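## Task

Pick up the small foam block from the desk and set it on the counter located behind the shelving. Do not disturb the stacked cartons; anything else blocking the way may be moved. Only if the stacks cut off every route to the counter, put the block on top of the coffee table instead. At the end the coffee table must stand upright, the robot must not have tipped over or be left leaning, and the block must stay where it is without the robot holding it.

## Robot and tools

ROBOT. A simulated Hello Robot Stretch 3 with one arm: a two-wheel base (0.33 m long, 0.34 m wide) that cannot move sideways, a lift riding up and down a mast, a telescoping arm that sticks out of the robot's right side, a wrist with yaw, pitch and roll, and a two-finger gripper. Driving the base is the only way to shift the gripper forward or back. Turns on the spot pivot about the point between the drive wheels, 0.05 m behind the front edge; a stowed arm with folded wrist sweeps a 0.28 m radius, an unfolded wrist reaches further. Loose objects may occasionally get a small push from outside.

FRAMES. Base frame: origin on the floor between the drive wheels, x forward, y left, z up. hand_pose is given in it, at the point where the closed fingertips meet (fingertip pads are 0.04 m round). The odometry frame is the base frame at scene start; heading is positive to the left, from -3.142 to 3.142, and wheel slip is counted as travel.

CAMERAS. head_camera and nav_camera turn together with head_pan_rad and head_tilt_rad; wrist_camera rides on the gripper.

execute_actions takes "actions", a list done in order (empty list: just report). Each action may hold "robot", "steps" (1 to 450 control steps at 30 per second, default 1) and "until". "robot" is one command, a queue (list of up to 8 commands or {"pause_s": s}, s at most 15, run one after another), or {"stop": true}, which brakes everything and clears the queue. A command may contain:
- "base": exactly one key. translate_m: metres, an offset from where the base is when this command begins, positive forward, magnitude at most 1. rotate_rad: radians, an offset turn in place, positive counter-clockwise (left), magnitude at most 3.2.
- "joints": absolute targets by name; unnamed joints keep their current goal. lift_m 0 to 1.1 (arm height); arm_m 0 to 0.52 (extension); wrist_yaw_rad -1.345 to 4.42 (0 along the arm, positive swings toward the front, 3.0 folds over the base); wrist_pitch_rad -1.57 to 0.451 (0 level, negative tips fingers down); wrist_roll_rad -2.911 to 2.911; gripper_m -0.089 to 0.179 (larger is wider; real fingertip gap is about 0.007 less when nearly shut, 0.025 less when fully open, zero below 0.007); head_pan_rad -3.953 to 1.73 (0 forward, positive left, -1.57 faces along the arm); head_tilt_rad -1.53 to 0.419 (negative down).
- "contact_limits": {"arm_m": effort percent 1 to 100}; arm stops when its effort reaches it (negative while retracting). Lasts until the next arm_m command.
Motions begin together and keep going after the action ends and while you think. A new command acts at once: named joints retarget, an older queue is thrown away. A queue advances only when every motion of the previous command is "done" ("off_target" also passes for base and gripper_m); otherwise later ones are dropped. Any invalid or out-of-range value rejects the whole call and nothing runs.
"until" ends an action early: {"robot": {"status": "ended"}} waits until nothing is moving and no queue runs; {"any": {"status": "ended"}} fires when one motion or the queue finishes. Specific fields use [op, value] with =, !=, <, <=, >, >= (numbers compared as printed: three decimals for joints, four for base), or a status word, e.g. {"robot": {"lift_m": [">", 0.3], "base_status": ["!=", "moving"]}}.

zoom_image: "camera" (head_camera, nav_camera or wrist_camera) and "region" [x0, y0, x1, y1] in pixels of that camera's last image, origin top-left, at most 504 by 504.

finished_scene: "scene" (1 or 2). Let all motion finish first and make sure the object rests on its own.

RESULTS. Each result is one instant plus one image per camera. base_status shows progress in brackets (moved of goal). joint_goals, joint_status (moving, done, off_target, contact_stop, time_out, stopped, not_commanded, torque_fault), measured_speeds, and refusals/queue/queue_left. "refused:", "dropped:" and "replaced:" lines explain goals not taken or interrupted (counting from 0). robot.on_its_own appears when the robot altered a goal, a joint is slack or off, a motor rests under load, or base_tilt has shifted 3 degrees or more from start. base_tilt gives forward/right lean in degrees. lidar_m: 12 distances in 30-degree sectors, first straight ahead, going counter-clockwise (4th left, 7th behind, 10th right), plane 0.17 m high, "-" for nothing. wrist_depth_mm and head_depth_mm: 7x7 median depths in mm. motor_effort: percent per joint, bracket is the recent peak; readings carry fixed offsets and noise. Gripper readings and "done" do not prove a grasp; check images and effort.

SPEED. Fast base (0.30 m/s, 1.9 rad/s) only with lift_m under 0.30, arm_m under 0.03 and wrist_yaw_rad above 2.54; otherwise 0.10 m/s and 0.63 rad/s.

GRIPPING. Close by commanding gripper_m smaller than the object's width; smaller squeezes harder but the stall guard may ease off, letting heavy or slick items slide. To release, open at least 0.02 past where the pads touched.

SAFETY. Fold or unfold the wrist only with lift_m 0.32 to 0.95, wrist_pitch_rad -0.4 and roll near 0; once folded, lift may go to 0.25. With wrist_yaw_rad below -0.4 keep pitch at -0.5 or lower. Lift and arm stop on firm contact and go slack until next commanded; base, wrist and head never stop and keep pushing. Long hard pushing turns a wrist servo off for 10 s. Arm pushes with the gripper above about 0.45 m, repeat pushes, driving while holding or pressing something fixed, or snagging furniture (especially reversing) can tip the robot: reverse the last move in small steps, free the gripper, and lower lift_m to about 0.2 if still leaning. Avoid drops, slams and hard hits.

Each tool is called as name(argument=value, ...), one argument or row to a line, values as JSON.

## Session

execute_actions(
  actions=[
    {"robot":{"joints":{"head_tilt_rad":-0.6}},"steps":99,"until":{"robot":{"status":"ended"}}},
  ],
)

execute_actions(
  actions=[
    {"robot":{"joints":{"head_pan_rad":-1.6}},"steps":150,"until":{"robot":{"status":"ended"}}},
  ],
)

execute_actions(
  actions=[
    {"robot":{"joints":{"head_pan_rad":-3.2}},"steps":150,"until":{"robot":{"status":"ended"}}},
  ],
)

Scene clock: 0.90 s.
robot.base_odometry: x=+0.000 y=+0.000 heading=+0.000 (m, m, rad; robot's odometry frame)
robot.turned_by_wheels: +0.000 (rad since the last result)
robot.turned_by_imu: +0.000 (rad since the last result)
robot.base_tilt: forward=-0.6 right=-0.4 (deg)
robot.lidar_m: 0.73 0.95 1.88 1.94 2.00 1.50 1.87 1.94 1.87 1.10 0.72 0.69
robot.head_depth_mm: 574 598 654 1227 1087 964 1186 / 594 626 685 1259 1086 1330 1207 / 683 728 742 1024 1053 1322 1233 / 614 676 745 842 964 1119 1256 / 646 712 786 1358 1128 1424 1285 / 703 757 836 1250 1213 1364 1285 / 735 798 1089 1099 1298 1436 1293
robot.base_status: not_commanded
robot.joint_positions: lift_m=+0.573 arm_m=+0.002 wrist_yaw_rad=+3.127 wrist_pitch_rad=-0.622 wrist_roll_rad=+0.003 gripper_m=+0.037 head_pan_rad=+0.009 head_tilt_rad=-0.592
robot.joint_goals: lift_m=+0.573 arm_m=+0.002 wrist_yaw_rad=+3.127 wrist_pitch_rad=-0.622 wrist_roll_rad=+0.003 gripper_m=+0.037 head_pan_rad=+0.009 head_tilt_rad=-0.600
robot.joint_status: lift_m=not_commanded arm_m=not_commanded wrist_yaw_rad=not_commanded wrist_pitch_rad=not_commanded wrist_roll_rad=not_commanded gripper_m=not_commanded head_pan_rad=not_commanded head_tilt_rad=done
robot.measured_speeds: translate_m=+0.000 rotate_rad=+0.000 lift_m=+0.000 arm_m=+0.000 wrist_yaw_rad=+0.000 wrist_pitch_rad=+0.000 wrist_roll_rad=+0.000 head_pan_rad=+0.000 head_tilt_rad=+0.000
robot: refusals=0 queue=done queue_left=0
robot.motor_effort: left_wheel=+0(0) right_wheel=+1(1) lift_m=+24(24) arm_m=+0(1) wrist_yaw_rad=+1(1) wrist_pitch_rad=+4(4) wrist_roll_rad=+0(0) gripper_m=+0(0) head_pan_rad=+0(0) head_tilt_rad=-4(31) (%)
robot.hand_pose: x=-0.0184 y=+0.0470 z=+0.5431 quat_wxyz=(+0.222, +0.675, +0.211, +0.671) (m; robot's base frame)
robot.wrist_depth_mm: - - - - - - - / - - - - - - - / - - - - - - - / - - - - - 987 970 / 896 887 885 859 868 842 834 / 799 794 763 768 - 749 718 / 716 694 703 - 664 664 650
pictures: head_camera (sideways: a quarter turn clockwise sets it upright), nav_camera (sideways: a quarter turn counterclockwise sets it upright), wrist_camera
Images, in order (width x height): head_camera 896x504, nav_camera 672x504, wrist_camera 644x364.

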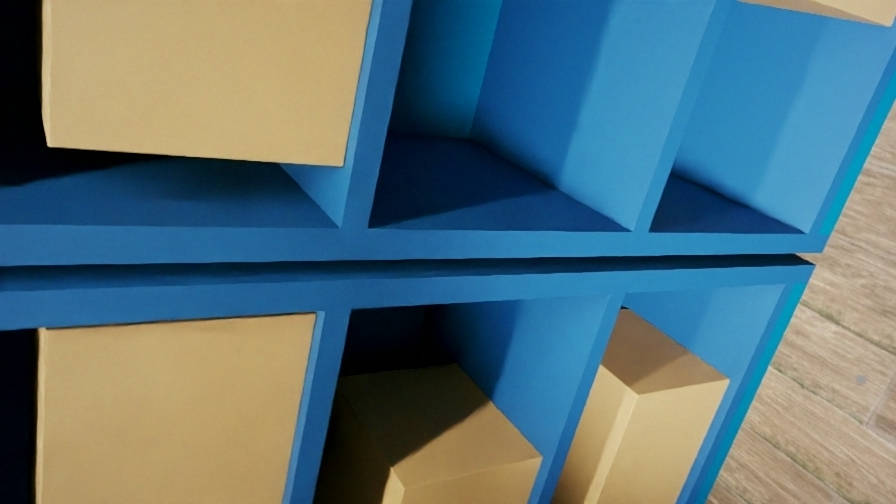

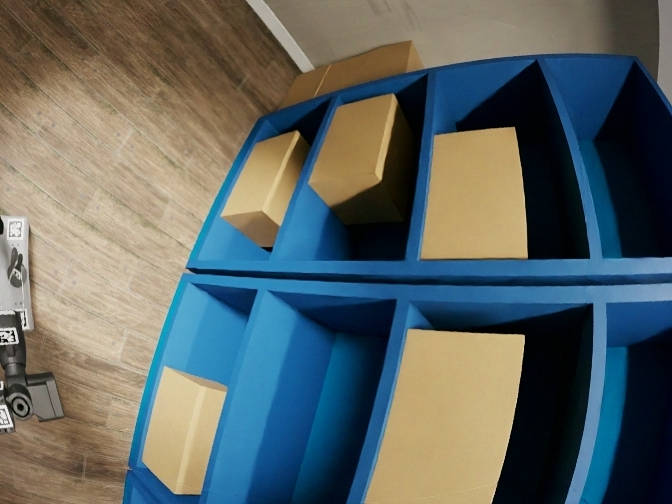

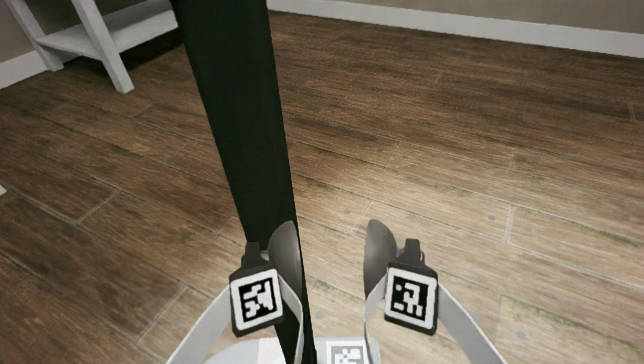

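Scene clock: 2.20 s.
robot.base_odometry: x=+0.000 y=+0.000 heading=+0.000 (m, m, rad; robot's odometry frame)
robot.turned_by_wheels: +0.000 (rad since the last result)
robot.turned_by_imu: +0.000 (rad since the last result)
robot.base_tilt: forward=-0.7 right=-0.5 (deg)
robot.lidar_m: 0.73 0.95 1.88 1.94 2.00 1.50 1.87 1.94 1.87 1.10 0.72 0.69
robot.head_depth_mm: 1598 1733 1895 2101 1852 1513 1279 / 1642 1791 1983 2175 1846 1515 1283 / 1717 1859 2084 2260 1866 1521 1282 / 1699 1616 1774 2003 1864 1516 1293 / 1257 1380 1688 1618 1693 1507 1289 / 1051 1097 1281 1265 1467 1473 1286 / 931 988 1144 1137 1129 1214 1239
robot.base_status: not_commanded
robot.joint_positions: lift_m=+0.573 arm_m=+0.002 wrist_yaw_rad=+3.127 wrist_pitch_rad=-0.622 wrist_roll_rad=+0.003 gripper_m=+0.037 head_pan_rad=-1.593 head_tilt_rad=-0.592
robot.joint_goals: lift_m=+0.573 arm_m=+0.002 wrist_yaw_rad=+3.127 wrist_pitch_rad=-0.622 wrist_roll_rad=+0.003 gripper_m=+0.037 head_pan_rad=-1.600 head_tilt_rad=-0.600
robot.joint_status: lift_m=not_commanded arm_m=not_commanded wrist_yaw_rad=not_commanded wrist_pitch_rad=not_commanded wrist_roll_rad=not_commanded gripper_m=not_commanded head_pan_rad=done head_tilt_rad=done
robot.measured_speeds: translate_m=+0.000 rotate_rad=+0.000 lift_m=+0.000 arm_m=+0.000 wrist_yaw_rad=+0.000 wrist_pitch_rad=+0.000 wrist_roll_rad=+0.000 head_pan_rad=+0.000 head_tilt_rad=+0.000
robot: refusals=0 queue=done queue_left=0
robot.motor_effort: left_wheel=+0(0) right_wheel=+1(1) lift_m=+24(24) arm_m=+0(0) wrist_yaw_rad=+0(0) wrist_pitch_rad=+4(4) wrist_roll_rad=+0(0) gripper_m=-1(1) head_pan_rad=-4(51) head_tilt_rad=-4(4) (%)
robot.hand_pose: x=-0.0184 y=+0.0470 z=+0.5431 quat_wxyz=(+0.222, +0.675, +0.211, +0.671) (m; robot's base frame)
robot.wrist_depth_mm: - - - - - - - / - - - - - - - / - - - - - - - / - - - - - 970 959 / 926 896 880 850 879 853 828 / 785 775 780 767 - 749 727 / 707 689 693 - 673 659 657
pictures: head_camera (sideways: a quarter turn clockwise sets it upright), nav_camera (sideways: a quarter turn counterclockwise sets it upright), wrist_camera
Images, in order (width x height): head_camera 896x504, nav_camera 672x504, wrist_camera 644x364.

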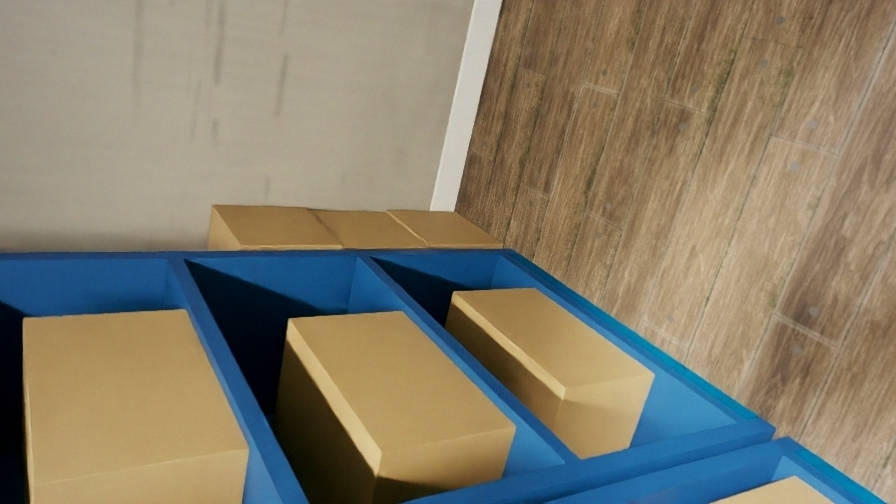

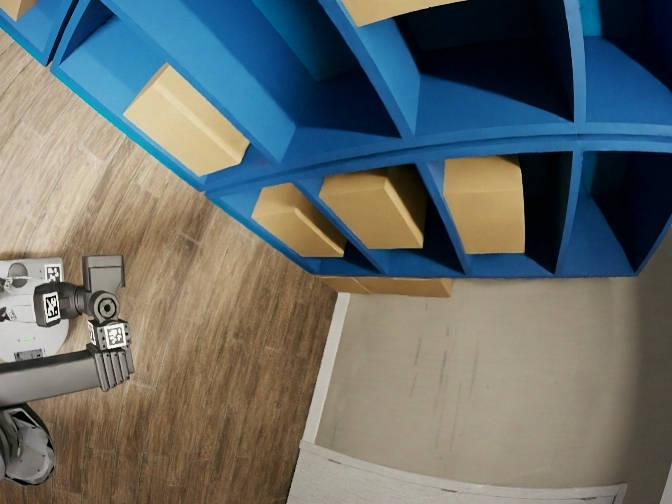

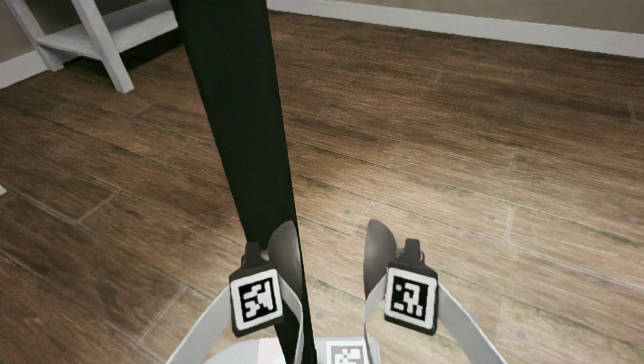

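Scene clock: 3.50 s.
robot.base_odometry: x=+0.000 y=+0.000 heading=+0.000 (m, m, rad; robot's odometry frame)
robot.turned_by_wheels: +0.000 (rad since the last result)
robot.turned_by_imu: +0.000 (rad since the last result)
robot.base_tilt: forward=-0.7 right=-0.3 (deg)
robot.lidar_m: 0.73 0.95 1.88 1.94 1.99 1.50 1.87 1.94 1.87 1.10 0.72 0.69
robot.head_depth_mm: 1633 1462 1951 2152 1812 1514 1280 / 1698 1461 2048 2217 1866 1523 1282 / 1749 1478 2126 2312 1865 1508 1277 / 1831 1475 2220 2360 1863 1522 1283 / 1879 1659 2308 2380 1860 1532 1285 / 1962 1642 2357 2210 1870 1522 1278 / 2045 1810 2543 2418 1865 1521 1286
robot.base_status: not_commanded
robot.joint_positions: lift_m=+0.573 arm_m=+0.002 wrist_yaw_rad=+3.127 wrist_pitch_rad=-0.622 wrist_roll_rad=+0.003 gripper_m=+0.037 head_pan_rad=-3.193 head_tilt_rad=-0.593
robot.joint_goals: lift_m=+0.573 arm_m=+0.002 wrist_yaw_rad=+3.127 wrist_pitch_rad=-0.622 wrist_roll_rad=+0.003 gripper_m=+0.037 head_pan_rad=-3.200 head_tilt_rad=-0.600
robot.joint_status: lift_m=not_commanded arm_m=not_commanded wrist_yaw_rad=not_commanded wrist_pitch_rad=not_commanded wrist_roll_rad=not_commanded gripper_m=not_commanded head_pan_rad=done head_tilt_rad=done
robot.measured_speeds: translate_m=+0.000 rotate_rad=+0.000 lift_m=+0.000 arm_m=+0.000 wrist_yaw_rad=+0.000 wrist_pitch_rad=+0.000 wrist_roll_rad=+0.000 head_pan_rad=+0.000 head_tilt_rad=+0.000
robot: refusals=0 queue=done queue_left=0
robot.motor_effort: left_wheel=+0(0) right_wheel=+1(0) lift_m=+24(24) arm_m=-1(0) wrist_yaw_rad=+1(0) wrist_pitch_rad=+4(4) wrist_roll_rad=+0(0) gripper_m=+0(1) head_pan_rad=-4(50) head_tilt_rad=-1(4) (%)
robot.hand_pose: x=-0.0184 y=+0.0470 z=+0.5431 quat_wxyz=(+0.222, +0.675, +0.211, +0.671) (m; robot's base frame)
robot.wrist_depth_mm: - - - - - - - / - - - - - - - / - - - - - - - / - - - - - 979 982 / 909 884 898 871 875 855 842 / 790 785 766 771 - 743 740 / 691 685 689 - 665 676 658
pictures: head_camera (sideways: a quarter turn clockwise sets it upright), nav_camera (sideways: a quarter turn counterclockwise sets it upright), wrist_camera
Images, in order (width x height): head_camera 896x504, nav_camera 672x504, wrist_camera 644x364.

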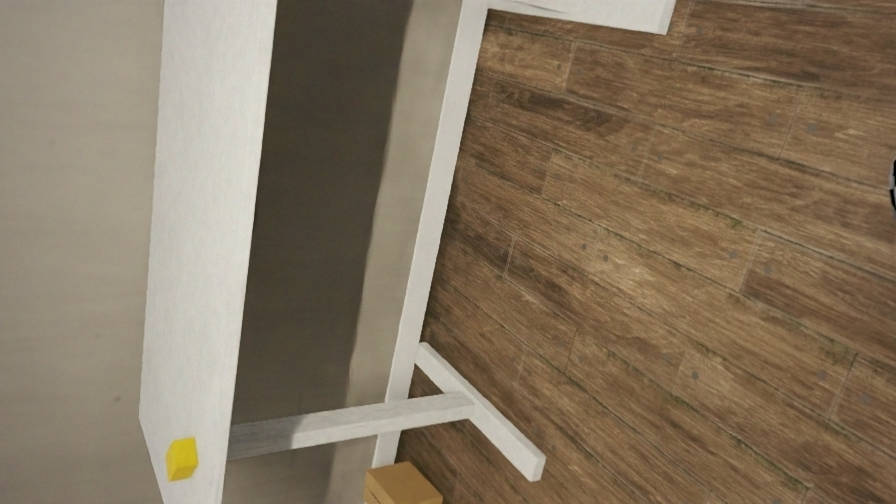

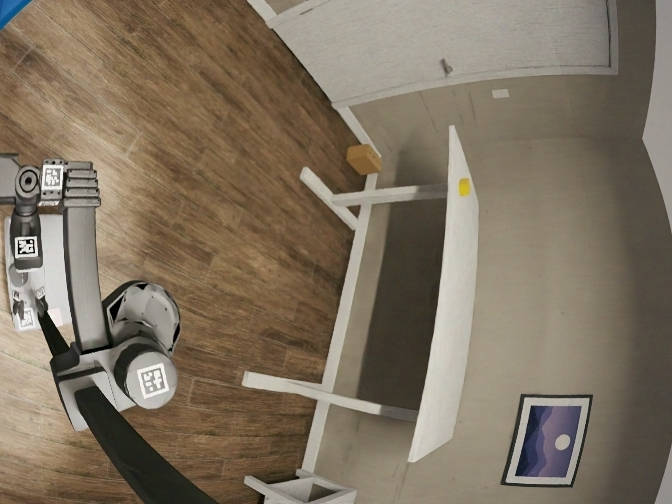

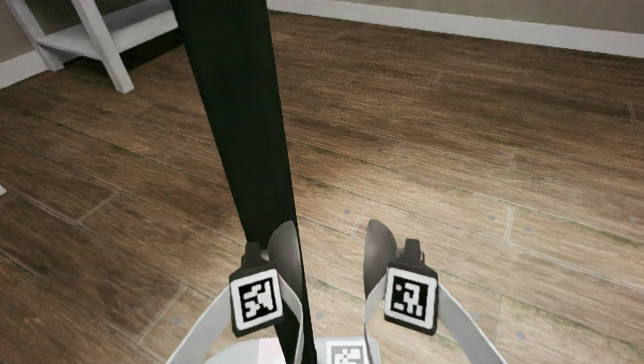

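execute_actions(
  actions=[
    {"robot":[{"joints":{"lift_m":0.285,"wrist_pitch_rad":-0.4,"head_pan_rad":1.3}},{"base":{"rotate_rad":-2.53}},{"base":{"translate_m":1}},{"base":{"translate_m":0.37}},{"base":{"rotate_rad":0.41},"joints":{"lift_m":0.9}}],"steps":450,"until":{"robot":{"status":"ended"}}},
    {"steps":450,"until":{"robot":{"status":"ended"}}},
  ],
)

execute_actions(
  actions=[
    {"robot":[{"joints":{"wrist_yaw_rad":1.3,"head_pan_rad":-1.57,"head_tilt_rad":-0.5}},{"joints":{"wrist_yaw_rad":0,"lift_m":1.07,"gripper_m":0.17}}],"steps":450,"until":{"robot":{"status":"ended"}}},
  ],
)

Scene clock: 26.83 s.
robot.base_odometry: x=-1.122 y=-0.787 heading=-2.120 (m, m, rad; robot's odometry frame)
robot.turned_by_wheels: -2.120 (rad since the last result)
robot.turned_by_imu: -2.115 (rad since the last result)
robot.base_tilt: forward=-0.7 right=-0.3 (deg)
robot.lidar_m: 0.63 0.63 0.88 1.29 1.32 1.98 3.10 1.58 1.39 0.88 0.91 0.66
robot.head_depth_mm: 868 917 975 1042 1110 1196 1226 / 1001 1071 1152 1236 1344 1419 1286 / 1186 1283 1400 1540 1706 1521 1284 / 1452 1618 1463 1626 1781 1523 1278 / 1877 2065 1422 1562 1719 1527 1290 / 1173 1249 1502 1611 1761 1527 1284 / 1433 1461 1707 1575 1589 1526 1290
robot.base_status: done (rotate_rad +0.4099 of +0.4100)
robot.joint_positions: lift_m=+0.900 arm_m=+0.002 wrist_yaw_rad=+3.127 wrist_pitch_rad=-0.417 wrist_roll_rad=+0.003 gripper_m=+0.037 head_pan_rad=+1.293 head_tilt_rad=-0.593
robot.joint_goals: lift_m=+0.900 arm_m=+0.002 wrist_yaw_rad=+3.127 wrist_pitch_rad=-0.400 wrist_roll_rad=+0.003 gripper_m=+0.037 head_pan_rad=+1.300 head_tilt_rad=-0.600
robot.joint_status: lift_m=done arm_m=not_commanded wrist_yaw_rad=not_commanded wrist_pitch_rad=done wrist_roll_rad=not_commanded gripper_m=not_commanded head_pan_rad=done head_tilt_rad=done
robot.measured_speeds: translate_m=+0.000 rotate_rad=+0.000 lift_m=+0.000 arm_m=+0.000 wrist_yaw_rad=+0.000 wrist_pitch_rad=+0.000 wrist_roll_rad=+0.000 head_pan_rad=+0.000 head_tilt_rad=+0.000
robot: refusals=0 queue=done queue_left=0
robot.motor_effort: left_wheel=-1(12) right_wheel=+4(11) lift_m=+32(33) arm_m=-1(1) wrist_yaw_rad=+0(0) wrist_pitch_rad=+6(6) wrist_roll_rad=+0(0) gripper_m=+0(0) head_pan_rad=+4(54) head_tilt_rad=-3(4) (%)
robot.hand_pose: x=-0.0180 y=+0.0773 z=+0.9125 quat_wxyz=(+0.152, +0.694, +0.141, +0.690) (m; robot's base frame)
robot.wrist_depth_mm: - - - - - - 807 / - - - - - - 813 / - - - - - - 826 / - - - - - - 831 / - - - - - - 851 / - - - - - - 845 / - - - - - - 843
pictures: head_camera (sideways: a quarter turn clockwise sets it upright), nav_camera (sideways: a quarter turn counterclockwise sets it upright), wrist_camera
Images, in order (width x height): head_camera 896x504, nav_camera 672x504, wrist_camera 644x364.

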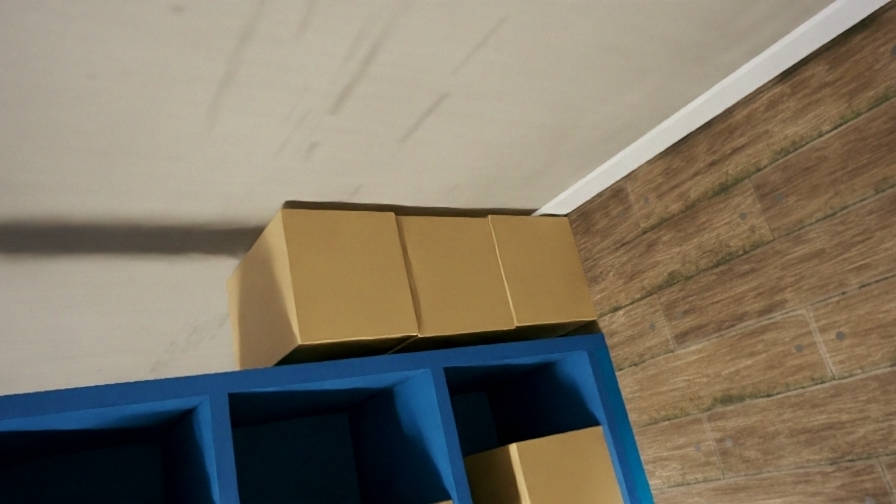

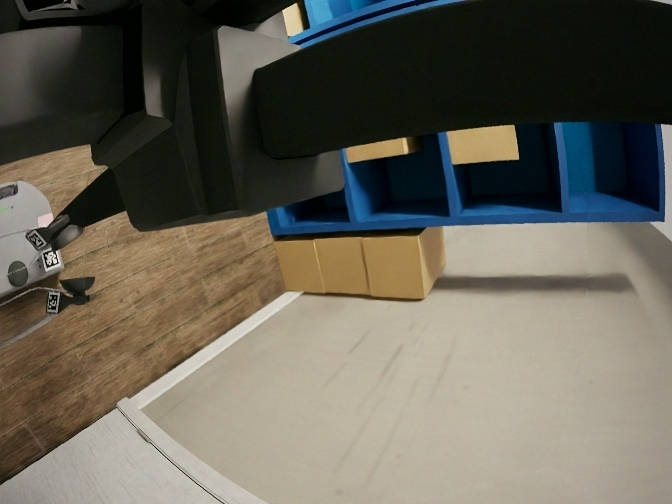

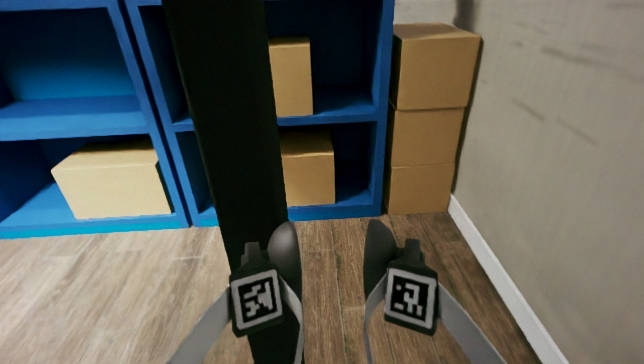

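Scene clock: 31.00 s.
robot.base_odometry: x=-1.122 y=-0.787 heading=-2.120 (m, m, rad; robot's odometry frame)
robot.turned_by_wheels: +0.000 (rad since the last result)
robot.turned_by_imu: +0.000 (rad since the last result)
robot.base_tilt: forward=-0.7 right=-0.3 (deg)
robot.lidar_m: 0.63 0.63 0.87 1.29 1.33 1.98 3.10 1.58 1.39 0.88 0.91 0.66
robot.head_depth_mm: 1172 1253 - - - - - / 1159 1248 - - - - - / 1153 1241 - - - - - / 1137 1225 - - - 1593 1325 / 1123 1226 1232 738 1603 1638 1358 / 1114 1206 1322 1438 1646 1644 1361 / 1105 1202 1308 1439 1598 1493 1358
robot.base_status: done (rotate_rad +0.4099 of +0.4100)
robot.joint_positions: lift_m=+1.070 arm_m=+0.002 wrist_yaw_rad=+0.003 wrist_pitch_rad=-0.417 wrist_roll_rad=+0.003 gripper_m=+0.170 head_pan_rad=-1.563 head_tilt_rad=-0.508
robot.joint_goals: lift_m=+1.070 arm_m=+0.002 wrist_yaw_rad=+0.000 wrist_pitch_rad=-0.400 wrist_roll_rad=+0.003 gripper_m=+0.170 head_pan_rad=-1.570 head_tilt_rad=-0.500
robot.joint_status: lift_m=done arm_m=not_commanded wrist_yaw_rad=done wrist_pitch_rad=done wrist_roll_rad=not_commanded gripper_m=done head_pan_rad=done head_tilt_rad=done
robot.measured_speeds: translate_m=+0.000 rotate_rad=+0.000 lift_m=+0.000 arm_m=+0.000 wrist_yaw_rad=+0.000 wrist_pitch_rad=+0.000 wrist_roll_rad=+0.000 head_pan_rad=+0.000 head_tilt_rad=+0.000
robot: refusals=0 queue=done queue_left=0
robot.motor_effort: left_wheel=-2(1) right_wheel=+3(3) lift_m=+31(34) arm_m=-1(1) wrist_yaw_rad=-2(2) wrist_pitch_rad=+6(6) wrist_roll_rad=+0(0) gripper_m=+0(84) head_pan_rad=-4(51) head_tilt_rad=+3(9) (%)
robot.hand_pose: x=-0.0210 y=-0.3718 z=+1.0825 quat_wxyz=(+0.691, +0.147, -0.692, -0.146) (m; robot's base frame)
robot.wrist_depth_mm: 894 - 973 - - - - / 870 - - - 937 879 857 / 903 - - 633 619 610 589 / 868 - - 483 474 462 458 / 852 - - 402 392 401 397 / 800 - - - - - - / 770 - - - - - -
pictures: head_camera (sideways: a quarter turn clockwise sets it upright), nav_camera (sideways: a quarter turn counterclockwise sets it upright), wrist_camera
Images, in order (width x height): head_camera 896x504, nav_camera 672x504, wrist_camera 644x364.

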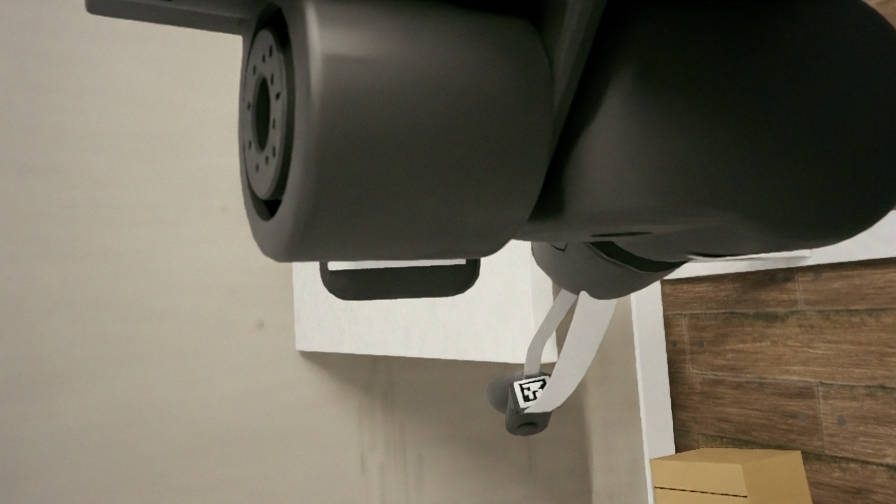

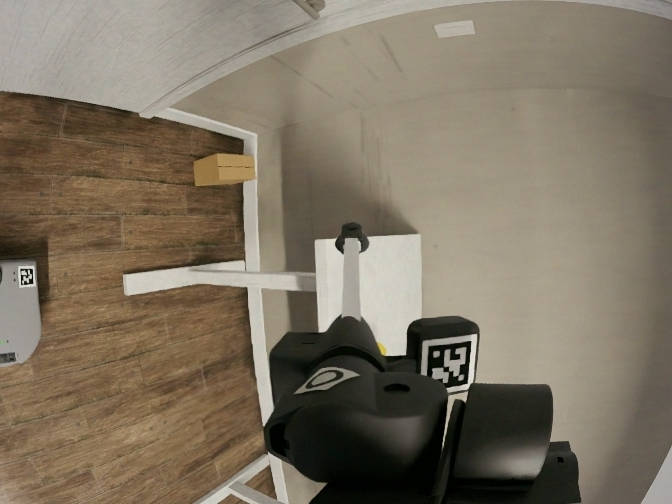

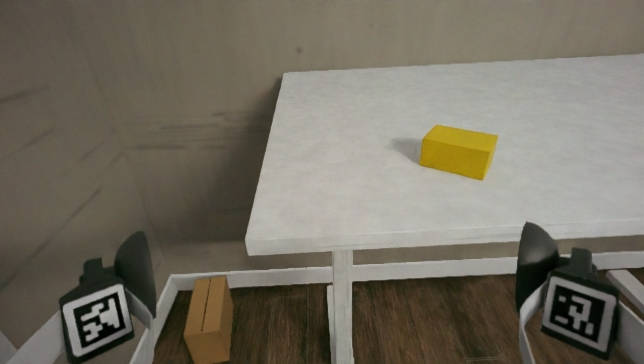

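execute_actions(
  actions=[
    {"robot":{"base":{"translate_m":-0.46},"joints":{"lift_m":1.02,"arm_m":0.41,"wrist_yaw_rad":0.9}},"steps":450,"until":{"robot":{"status":"ended"}}},
  ],
)

Scene clock: 38.03 s.
robot.base_odometry: x=-0.882 y=-0.394 heading=-2.120 (m, m, rad; robot's odometry frame)
robot.turned_by_wheels: +0.000 (rad since the last result)
robot.turned_by_imu: +0.000 (rad since the last result)
robot.base_tilt: forward=-0.8 right=-0.3 (deg)
robot.lidar_m: 1.08 1.14 1.34 1.26 1.30 1.70 2.65 1.67 1.24 1.35 0.97 1.14
robot.head_depth_mm: 1193 1274 - 730 1758 1635 1347 / 1178 1253 1045 735 1728 1627 1357 / 1163 1238 975 733 1703 1632 1347 / 1153 1227 - 739 1673 1634 1356 / 1146 1238 - 740 1663 1632 1353 / 1131 1226 1145 741 1634 1644 1358 / 1126 1215 1149 709 1607 1596 1308
robot.base_status: done (translate_m -0.4600 of -0.4600)
robot.joint_positions: lift_m=+1.020 arm_m=+0.410 wrist_yaw_rad=+0.898 wrist_pitch_rad=-0.417 wrist_roll_rad=+0.003 gripper_m=+0.170 head_pan_rad=-1.563 head_tilt_rad=-0.507
robot.joint_goals: lift_m=+1.020 arm_m=+0.410 wrist_yaw_rad=+0.900 wrist_pitch_rad=-0.400 wrist_roll_rad=+0.003 gripper_m=+0.170 head_pan_rad=-1.570 head_tilt_rad=-0.500
robot.joint_status: lift_m=done arm_m=done wrist_yaw_rad=done wrist_pitch_rad=done wrist_roll_rad=not_commanded gripper_m=done head_pan_rad=done head_tilt_rad=done
robot.measured_speeds: translate_m=+0.000 rotate_rad=+0.000 lift_m=+0.000 arm_m=+0.000 wrist_yaw_rad=+0.000 wrist_pitch_rad=+0.000 wrist_roll_rad=+0.000 head_pan_rad=+0.000 head_tilt_rad=+0.000
robot: refusals=0 queue=done queue_left=0
robot.motor_effort: left_wheel=-1(7) right_wheel=+4(6) lift_m=+15(35) arm_m=+2(1) wrist_yaw_rad=+1(1) wrist_pitch_rad=+6(6) wrist_roll_rad=+0(0) gripper_m=+0(0) head_pan_rad=-4(4) head_tilt_rad=+4(3) (%)
robot.hand_pose: x=+0.1542 y=-0.6947 z=+1.0334 quat_wxyz=(+0.686, +0.432, -0.560, +0.168) (m; robot's base frame)
robot.wrist_depth_mm: 803 950 - - 803 675 565 / 844 996 - - 742 663 588 / 880 - 521 511 500 485 467 / 844 405 389 380 377 370 365 / 335 318 251 294 302 298 293 / 288 260 234 247 251 250 252 / - 219 223 218 215 214 -
pictures: head_camera (sideways: a quarter turn clockwise sets it upright), nav_camera (sideways: a quarter turn counterclockwise sets it upright), wrist_camera
Images, in order (width x height): head_camera 896x504, nav_camera 672x504, wrist_camera 644x364.

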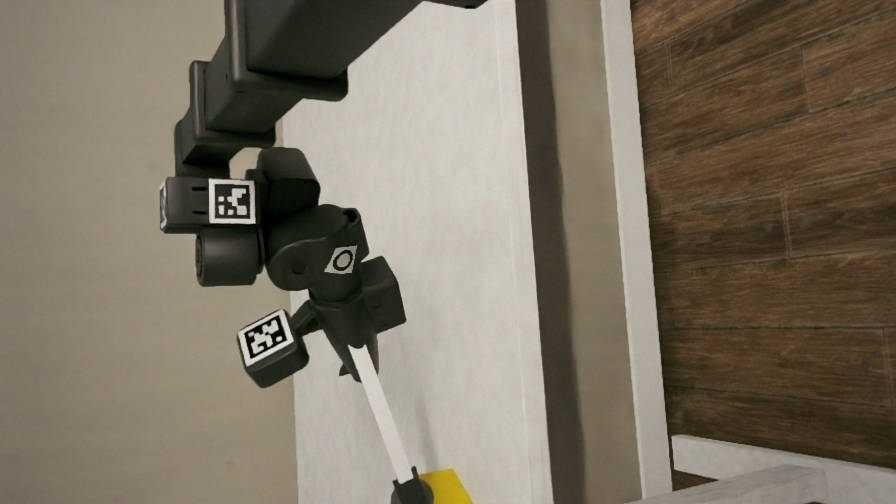

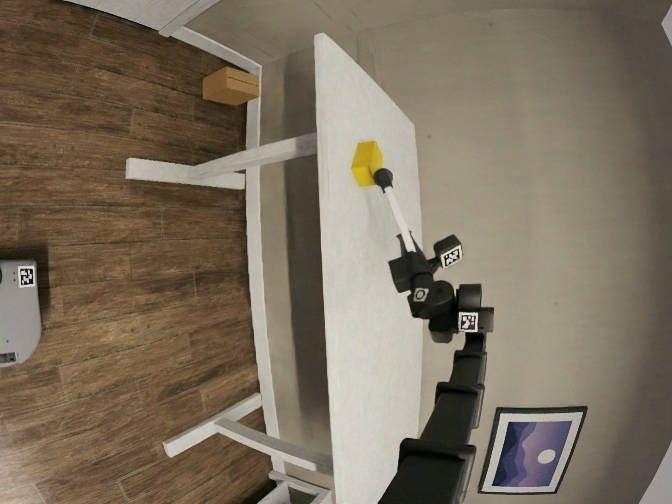

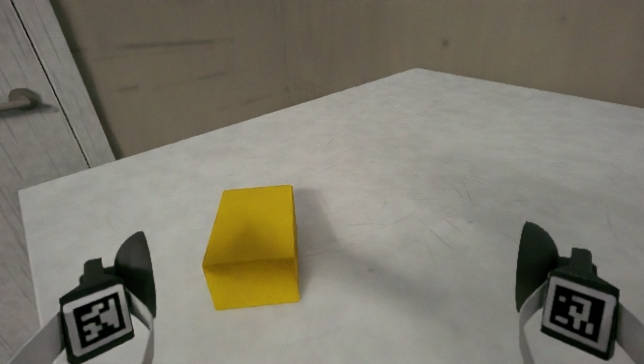

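execute_actions(
  actions=[
    {"robot":[{"base":{"translate_m":0.08},"joints":{"arm_m":0.43,"wrist_yaw_rad":1.05}},{"joints":{"lift_m":0.96}}],"steps":450,"until":{"robot":{"status":"ended"}}},
  ],
)

Scene clock: 42.60 s.
robot.base_odometry: x=-0.923 y=-0.463 heading=-2.120 (m, m, rad; robot's odometry frame)
robot.turned_by_wheels: +0.000 (rad since the last result)
robot.turned_by_imu: +0.001 (rad since the last result)
robot.base_tilt: forward=-0.7 right=-0.4 (deg)
robot.lidar_m: 1.00 1.05 1.34 1.27 1.29 1.70 2.74 1.74 1.29 1.35 0.94 1.06
robot.head_depth_mm: 1193 1301 1210 - 1767 1624 1350 / 1172 1280 1321 698 1723 1621 1342 / 1164 1265 - 736 1702 1634 1351 / 1152 1247 - 702 1675 1625 1355 / 1138 1230 1236 673 1659 1634 1360 / 1131 1226 1144 703 1626 1622 1366 / 1123 1208 1153 703 1079 1240 1322
robot.base_status: done (translate_m +0.0800 of +0.0800)
robot.joint_positions: lift_m=+0.960 arm_m=+0.430 wrist_yaw_rad=+1.047 wrist_pitch_rad=-0.417 wrist_roll_rad=+0.003 gripper_m=+0.170 head_pan_rad=-1.563 head_tilt_rad=-0.507
robot.joint_goals: lift_m=+0.960 arm_m=+0.430 wrist_yaw_rad=+1.050 wrist_pitch_rad=-0.400 wrist_roll_rad=+0.003 gripper_m=+0.170 head_pan_rad=-1.570 head_tilt_rad=-0.500
robot.joint_status: lift_m=done arm_m=done wrist_yaw_rad=done wrist_pitch_rad=done wrist_roll_rad=not_commanded gripper_m=done head_pan_rad=done head_tilt_rad=done
robot.measured_speeds: translate_m=+0.000 rotate_rad=+0.000 lift_m=+0.000 arm_m=+0.000 wrist_yaw_rad=+0.000 wrist_pitch_rad=+0.000 wrist_roll_rad=+0.000 head_pan_rad=+0.000 head_tilt_rad=+0.000
robot: refusals=0 queue=done queue_left=0
robot.motor_effort: left_wheel=-1(4) right_wheel=+3(11) lift_m=+16(14) arm_m=+2(3) wrist_yaw_rad=+1(0) wrist_pitch_rad=+6(6) wrist_roll_rad=+0(0) gripper_m=+0(1) head_pan_rad=-4(4) head_tilt_rad=+2(2) (%)
robot.hand_pose: x=+0.1731 y=-0.6871 z=+0.9734 quat_wxyz=(+0.672, +0.473, -0.527, +0.218) (m; robot's base frame)
robot.wrist_depth_mm: 730 820 930 - 909 707 584 / 759 859 996 - 527 499 472 / 809 854 367 357 351 341 332 / 802 279 273 188 250 257 252 / 246 224 217 145 149 208 204 / 879 183 181 125 124 173 176 / 989 152 155 137 138 150 -
pictures: head_camera (sideways: a quarter turn clockwise sets it upright), nav_camera (sideways: a quarter turn counterclockwise sets it upright), wrist_camera
Images, in order (width x height): head_camera 896x504, nav_camera 672x504, wrist_camera 644x364.

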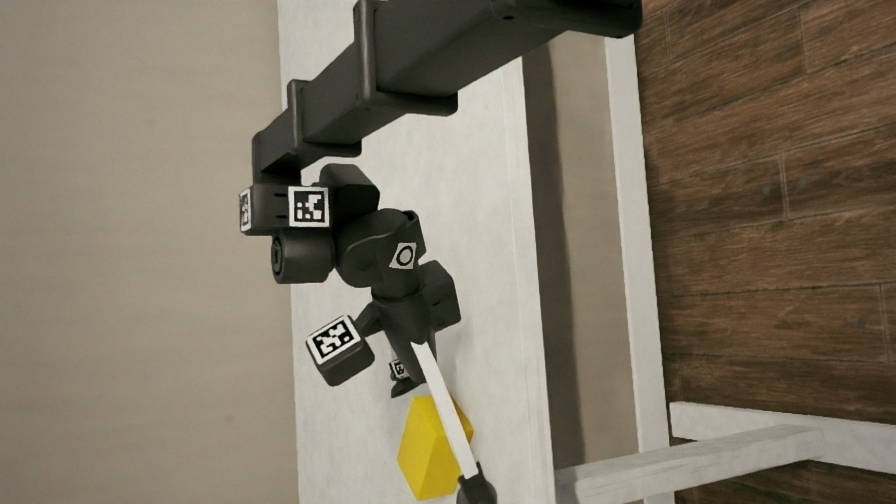

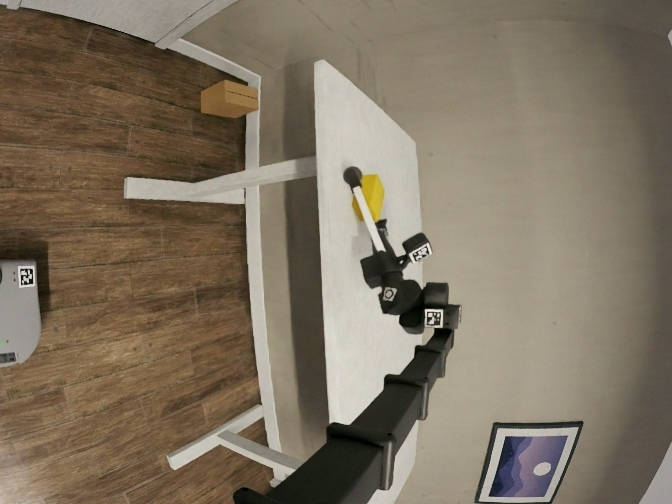

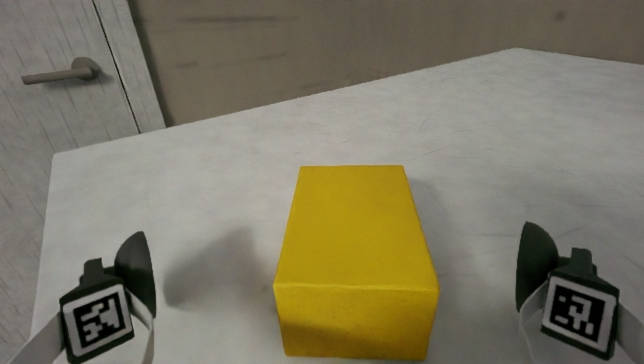

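execute_actions(
  actions=[
    {"robot":[{"base":{"translate_m":0.012},"joints":{"arm_m":0.445,"lift_m":0.955}},{"joints":{"gripper_m":0.02}},{"joints":{"lift_m":1.0,"head_pan_rad":-2.9,"head_tilt_rad":-0.6}},{"joints":{"arm_m":0.02}}],"steps":450,"until":{"robot":{"status":"ended"}}},
  ],
)

Scene clock: 52.53 s.
robot.base_odometry: x=-0.930 y=-0.473 heading=-2.120 (m, m, rad; robot's odometry frame)
robot.turned_by_wheels: +0.000 (rad since the last result)
robot.turned_by_imu: +0.001 (rad since the last result)
robot.base_tilt: forward=-0.7 right=-0.3 (deg)
robot.lidar_m: 0.99 1.04 1.34 1.28 1.29 1.70 2.75 1.75 1.30 1.34 0.94 1.05
robot.head_depth_mm: 2339 2588 2758 - - - - / 2391 2621 2851 2434 - - - / 2426 2664 2905 2394 - - - / 2457 2670 2951 2414 - - - / 2493 2717 2977 2403 - - - / 2487 2756 2584 2429 - - - / 2548 2795 2199 2113 - - -
robot.base_status: done (translate_m +0.0120 of +0.0120)
robot.joint_positions: lift_m=+1.000 arm_m=+0.020 wrist_yaw_rad=+1.049 wrist_pitch_rad=-0.418 wrist_roll_rad=+0.003 gripper_m=+0.030 head_pan_rad=-2.893 head_tilt_rad=-0.592
robot.joint_goals: lift_m=+1.000 arm_m=+0.020 wrist_yaw_rad=+1.050 wrist_pitch_rad=-0.400 wrist_roll_rad=+0.003 gripper_m=+0.029 head_pan_rad=-2.900 head_tilt_rad=-0.600
robot.joint_status: lift_m=done arm_m=done wrist_yaw_rad=done wrist_pitch_rad=done wrist_roll_rad=not_commanded gripper_m=done head_pan_rad=done head_tilt_rad=done
robot.measured_speeds: translate_m=+0.000 rotate_rad=+0.000 lift_m=+0.000 arm_m=+0.000 wrist_yaw_rad=+0.000 wrist_pitch_rad=+0.000 wrist_roll_rad=+0.000 head_pan_rad=+0.000 head_tilt_rad=+0.000
robot: refusals=0 queue=done queue_left=0
robot.on_its_own: gripper_m is held at +0.029, not at your +0.020, by its stall guard, which is not easing now
robot.motor_effort: left_wheel=-2(5) right_wheel=+3(11) lift_m=+32(36) arm_m=-3(3) wrist_yaw_rad=+1(1) wrist_pitch_rad=+6(6) wrist_roll_rad=+0(0) gripper_m=-19(97) head_pan_rad=-4(51) head_tilt_rad=-2(11) (%)
robot.hand_pose: x=+0.1732 y=-0.2771 z=+1.0123 quat_wxyz=(+0.672, +0.474, -0.526, +0.219) (m; robot's base frame)
robot.wrist_depth_mm: 708 772 911 - - - 922 / 733 847 899 - - - 622 / 778 882 - - 516 436 430 / 826 949 - - - - 328 / 893 985 - 145 156 - - / 933 - 119 118 117 827 - / - - - 106 106 - -
pictures: head_camera (sideways: a quarter turn clockwise sets it upright), nav_camera (sideways: a quarter turn counterclockwise sets it upright), wrist_camera
Images, in order (width x height): head_camera 896x504, nav_camera 672x504, wrist_camera 644x364.

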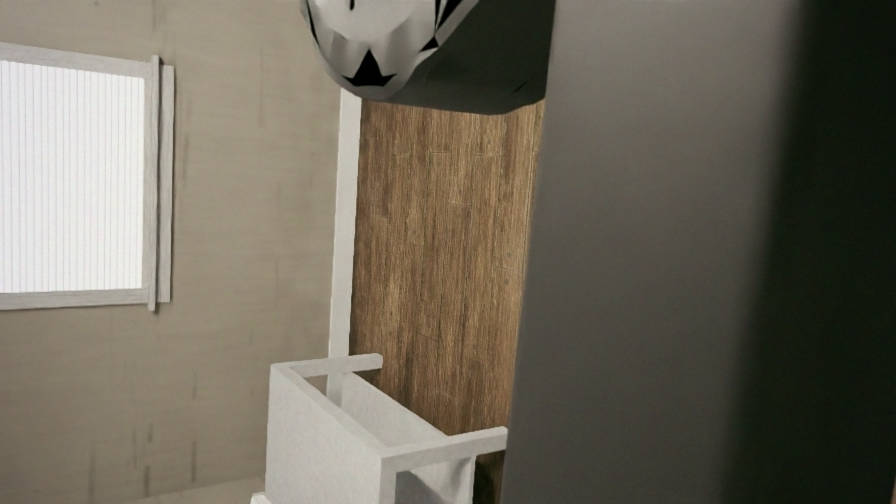

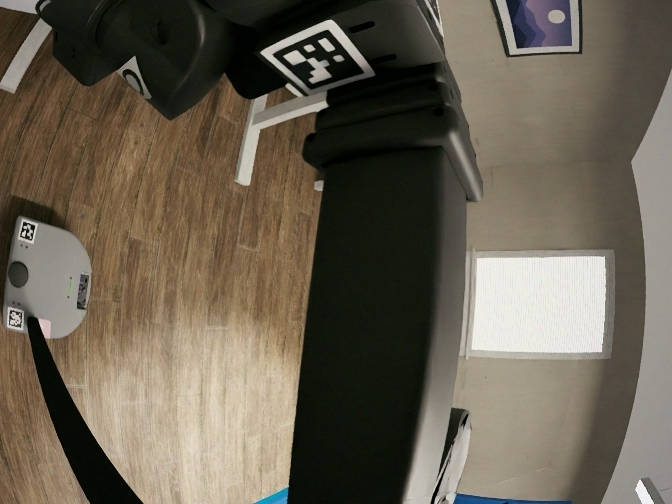

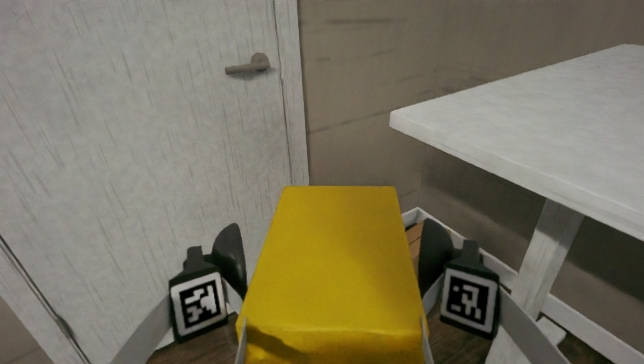

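execute_actions(
  actions=[
    {"robot":[{"joints":{"lift_m":0.9}},{"joints":{"lift_m":0.285,"wrist_yaw_rad":2.62,"head_pan_rad":1.7}},{"base":{"translate_m":-1}},{"base":{"translate_m":-1}}],"steps":450,"until":{"robot":{"status":"ended"}}},
    {"steps":450,"until":{"robot":{"status":"ended"}}},
  ],
)

execute_actions(
  actions=[
    {"robot":{"joints":{"head_pan_rad":-3.9}},"steps":150,"until":{"robot":{"status":"ended"}}},
  ],
)

Scene clock: 71.77 s.
robot.base_odometry: x=+0.114 y=+1.233 heading=-2.120 (m, m, rad; robot's odometry frame)
robot.turned_by_wheels: +0.000 (rad since the last result)
robot.turned_by_imu: -0.005 (rad since the last result)
robot.base_tilt: forward=-0.7 right=-0.3 (deg)
robot.lidar_m: 2.98 1.76 1.24 1.16 1.12 0.78 0.75 0.76 0.96 1.43 0.96 1.43
robot.head_depth_mm: 1025 1091 1344 1390 1596 1514 1285 / 1349 1268 1279 1360 1569 1506 1290 / 1387 1436 1275 1369 1560 1511 1283 / 1386 1448 1432 1401 1756 1521 1281 / 1060 1311 1417 1444 1707 1516 1287 / 2937 3182 1332 1461 1648 1532 1305 / 2413 2380 1333 1427 1629 - -
robot.base_status: done (translate_m -1.0000 of -1.0000)
robot.joint_positions: lift_m=+0.285 arm_m=+0.020 wrist_yaw_rad=+2.618 wrist_pitch_rad=-0.419 wrist_roll_rad=+0.003 gripper_m=+0.030 head_pan_rad=+1.693 head_tilt_rad=-0.592
robot.joint_goals: lift_m=+0.285 arm_m=+0.020 wrist_yaw_rad=+2.620 wrist_pitch_rad=-0.400 wrist_roll_rad=+0.003 gripper_m=+0.029 head_pan_rad=+1.700 head_tilt_rad=-0.600
robot.joint_status: lift_m=done arm_m=done wrist_yaw_rad=done wrist_pitch_rad=done wrist_roll_rad=not_commanded gripper_m=done head_pan_rad=done head_tilt_rad=done
robot.measured_speeds: translate_m=+0.000 rotate_rad=+0.000 lift_m=+0.000 arm_m=+0.000 wrist_yaw_rad=+0.000 wrist_pitch_rad=+0.000 wrist_roll_rad=+0.000 head_pan_rad=+0.000 head_tilt_rad=+0.000
robot: refusals=0 queue=done queue_left=0
robot.on_its_own: gripper_m is held at +0.029, not at your +0.020, by its stall guard, which is not easing now
robot.motor_effort: left_wheel=+0(10) right_wheel=+2(7) lift_m=+16(31) arm_m=-3(3) wrist_yaw_rad=+1(0) wrist_pitch_rad=+7(7) wrist_roll_rad=+0(0) gripper_m=-20(19) head_pan_rad=+4(51) head_tilt_rad=-3(3) (%)
robot.hand_pose: x=+0.0909 y=+0.0290 z=+0.2979 quat_wxyz=(+0.321, +0.707, -0.037, +0.629) (m; robot's base frame)
robot.wrist_depth_mm: - - - - - - - / - - - - - - - / - - - - - - 965 / 864 843 835 809 800 784 744 / 675 658 663 144 156 629 618 / 582 550 119 118 117 527 514 / - 481 108 106 106 435 443
pictures: head_camera (sideways: a quarter turn clockwise sets it upright), nav_camera (sideways: a quarter turn counterclockwise sets it upright), wrist_camera
Images, in order (width x height): head_camera 896x504, nav_camera 672x504, wrist_camera 644x364.

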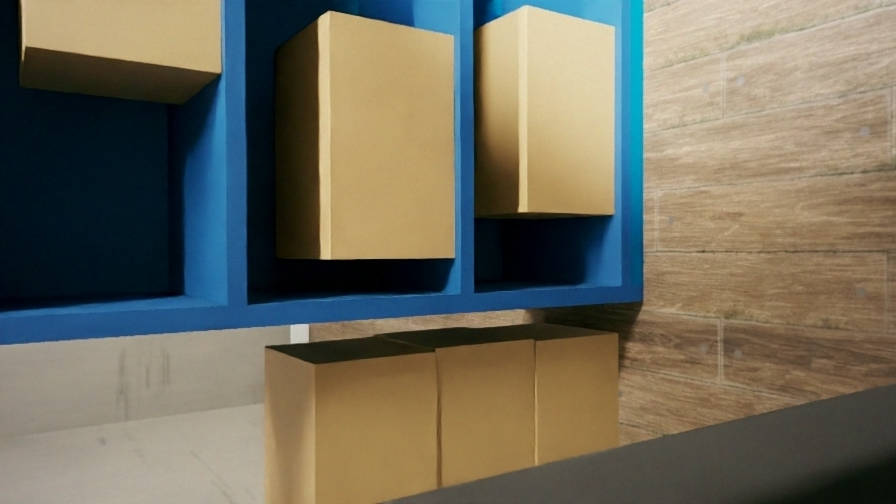

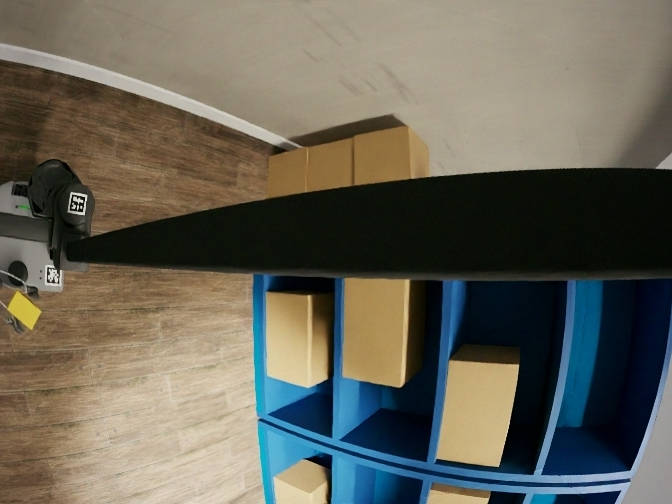

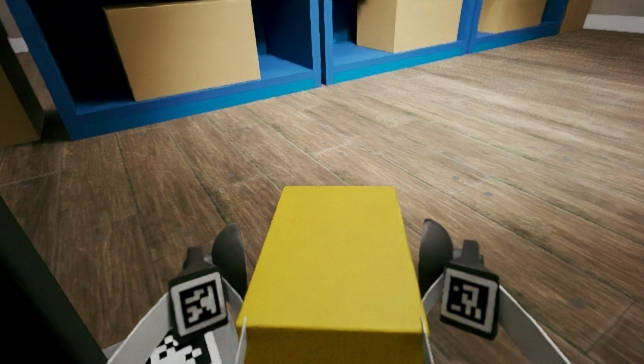

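Scene clock: 74.63 s.
robot.base_odometry: x=+0.114 y=+1.233 heading=-2.120 (m, m, rad; robot's odometry frame)
robot.turned_by_wheels: +0.000 (rad since the last result)
robot.turned_by_imu: +0.000 (rad since the last result)
robot.base_tilt: forward=-0.6 right=-0.2 (deg)
robot.lidar_m: 2.98 1.76 1.24 1.16 1.12 0.78 0.75 0.76 0.96 1.43 0.96 1.44
robot.head_depth_mm: - - - - - - 1237 / - - - - - - - / 1107 1239 1376 1548 1728 1514 1296 / 992 1083 1209 1353 1538 1524 1288 / 892 965 1065 1179 1320 1435 1280 / 809 874 949 1040 1146 1275 1284 / 743 798 859 929 1018 1122 1212
robot.base_status: done (translate_m -1.0000 of -1.0000)
robot.joint_positions: lift_m=+0.285 arm_m=+0.020 wrist_yaw_rad=+2.618 wrist_pitch_rad=-0.419 wrist_roll_rad=+0.003 gripper_m=+0.030 head_pan_rad=-3.893 head_tilt_rad=-0.593
robot.joint_goals: lift_m=+0.285 arm_m=+0.020 wrist_yaw_rad=+2.620 wrist_pitch_rad=-0.400 wrist_roll_rad=+0.003 gripper_m=+0.029 head_pan_rad=-3.900 head_tilt_rad=-0.600
robot.joint_status: lift_m=done arm_m=done wrist_yaw_rad=done wrist_pitch_rad=done wrist_roll_rad=not_commanded gripper_m=done head_pan_rad=done head_tilt_rad=done
robot.measured_speeds: translate_m=+0.000 rotate_rad=+0.000 lift_m=+0.000 arm_m=+0.000 wrist_yaw_rad=+0.000 wrist_pitch_rad=+0.000 wrist_roll_rad=+0.000 head_pan_rad=+0.000 head_tilt_rad=+0.000
robot: refusals=0 queue=done queue_left=0
robot.on_its_own: gripper_m is held at +0.029, not at your +0.020, by its stall guard, which is not easing now
robot.motor_effort: left_wheel=+0(0) right_wheel=+2(2) lift_m=+16(16) arm_m=-2(2) wrist_yaw_rad=+2(1) wrist_pitch_rad=+7(7) wrist_roll_rad=+0(0) gripper_m=-20(19) head_pan_rad=-4(51) head_tilt_rad=-3(2) (%)
robot.hand_pose: x=+0.0909 y=+0.0290 z=+0.2979 quat_wxyz=(+0.321, +0.707, -0.037, +0.629) (m; robot's base frame)
robot.wrist_depth_mm: - - - - - - - / - - - - - - - / - - - - - - 991 / 864 831 825 815 784 767 748 / 675 668 680 145 157 626 612 / 586 540 119 119 117 529 511 / - 489 108 106 105 431 445
pictures: head_camera (sideways: a quarter turn clockwise sets it upright), nav_camera (sideways: a quarter turn counterclockwise sets it upright), wrist_camera
Images, in order (width x height): head_camera 896x504, nav_camera 672x504, wrist_camera 644x364.

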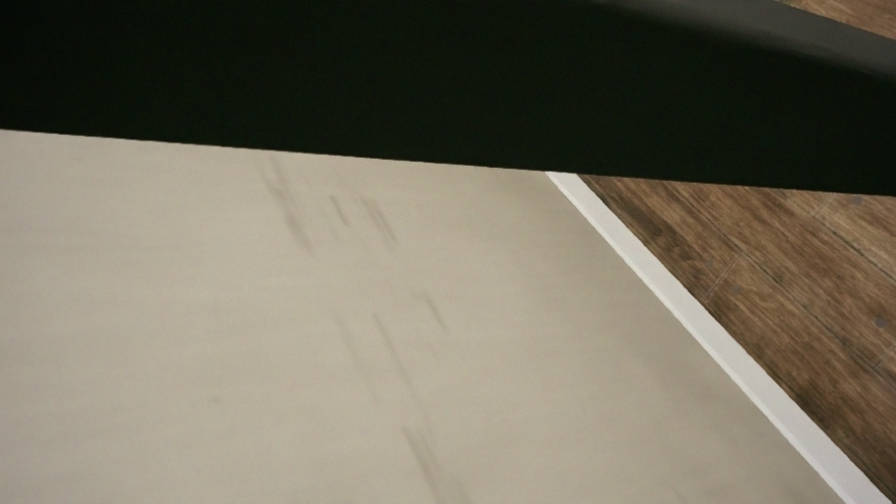

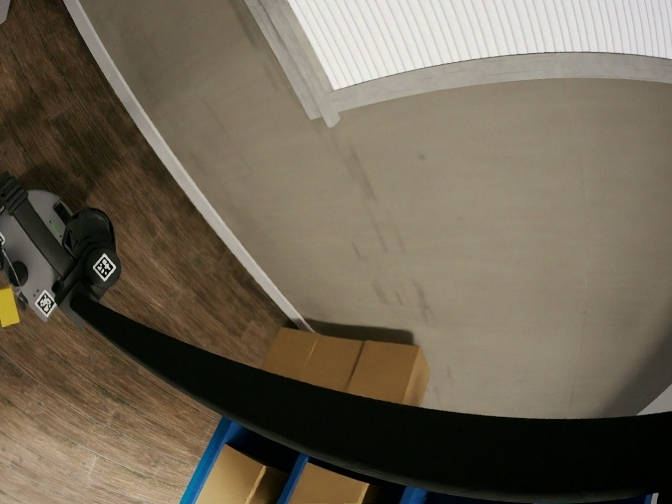

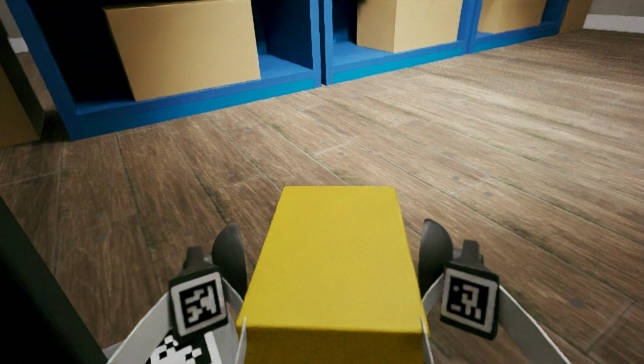

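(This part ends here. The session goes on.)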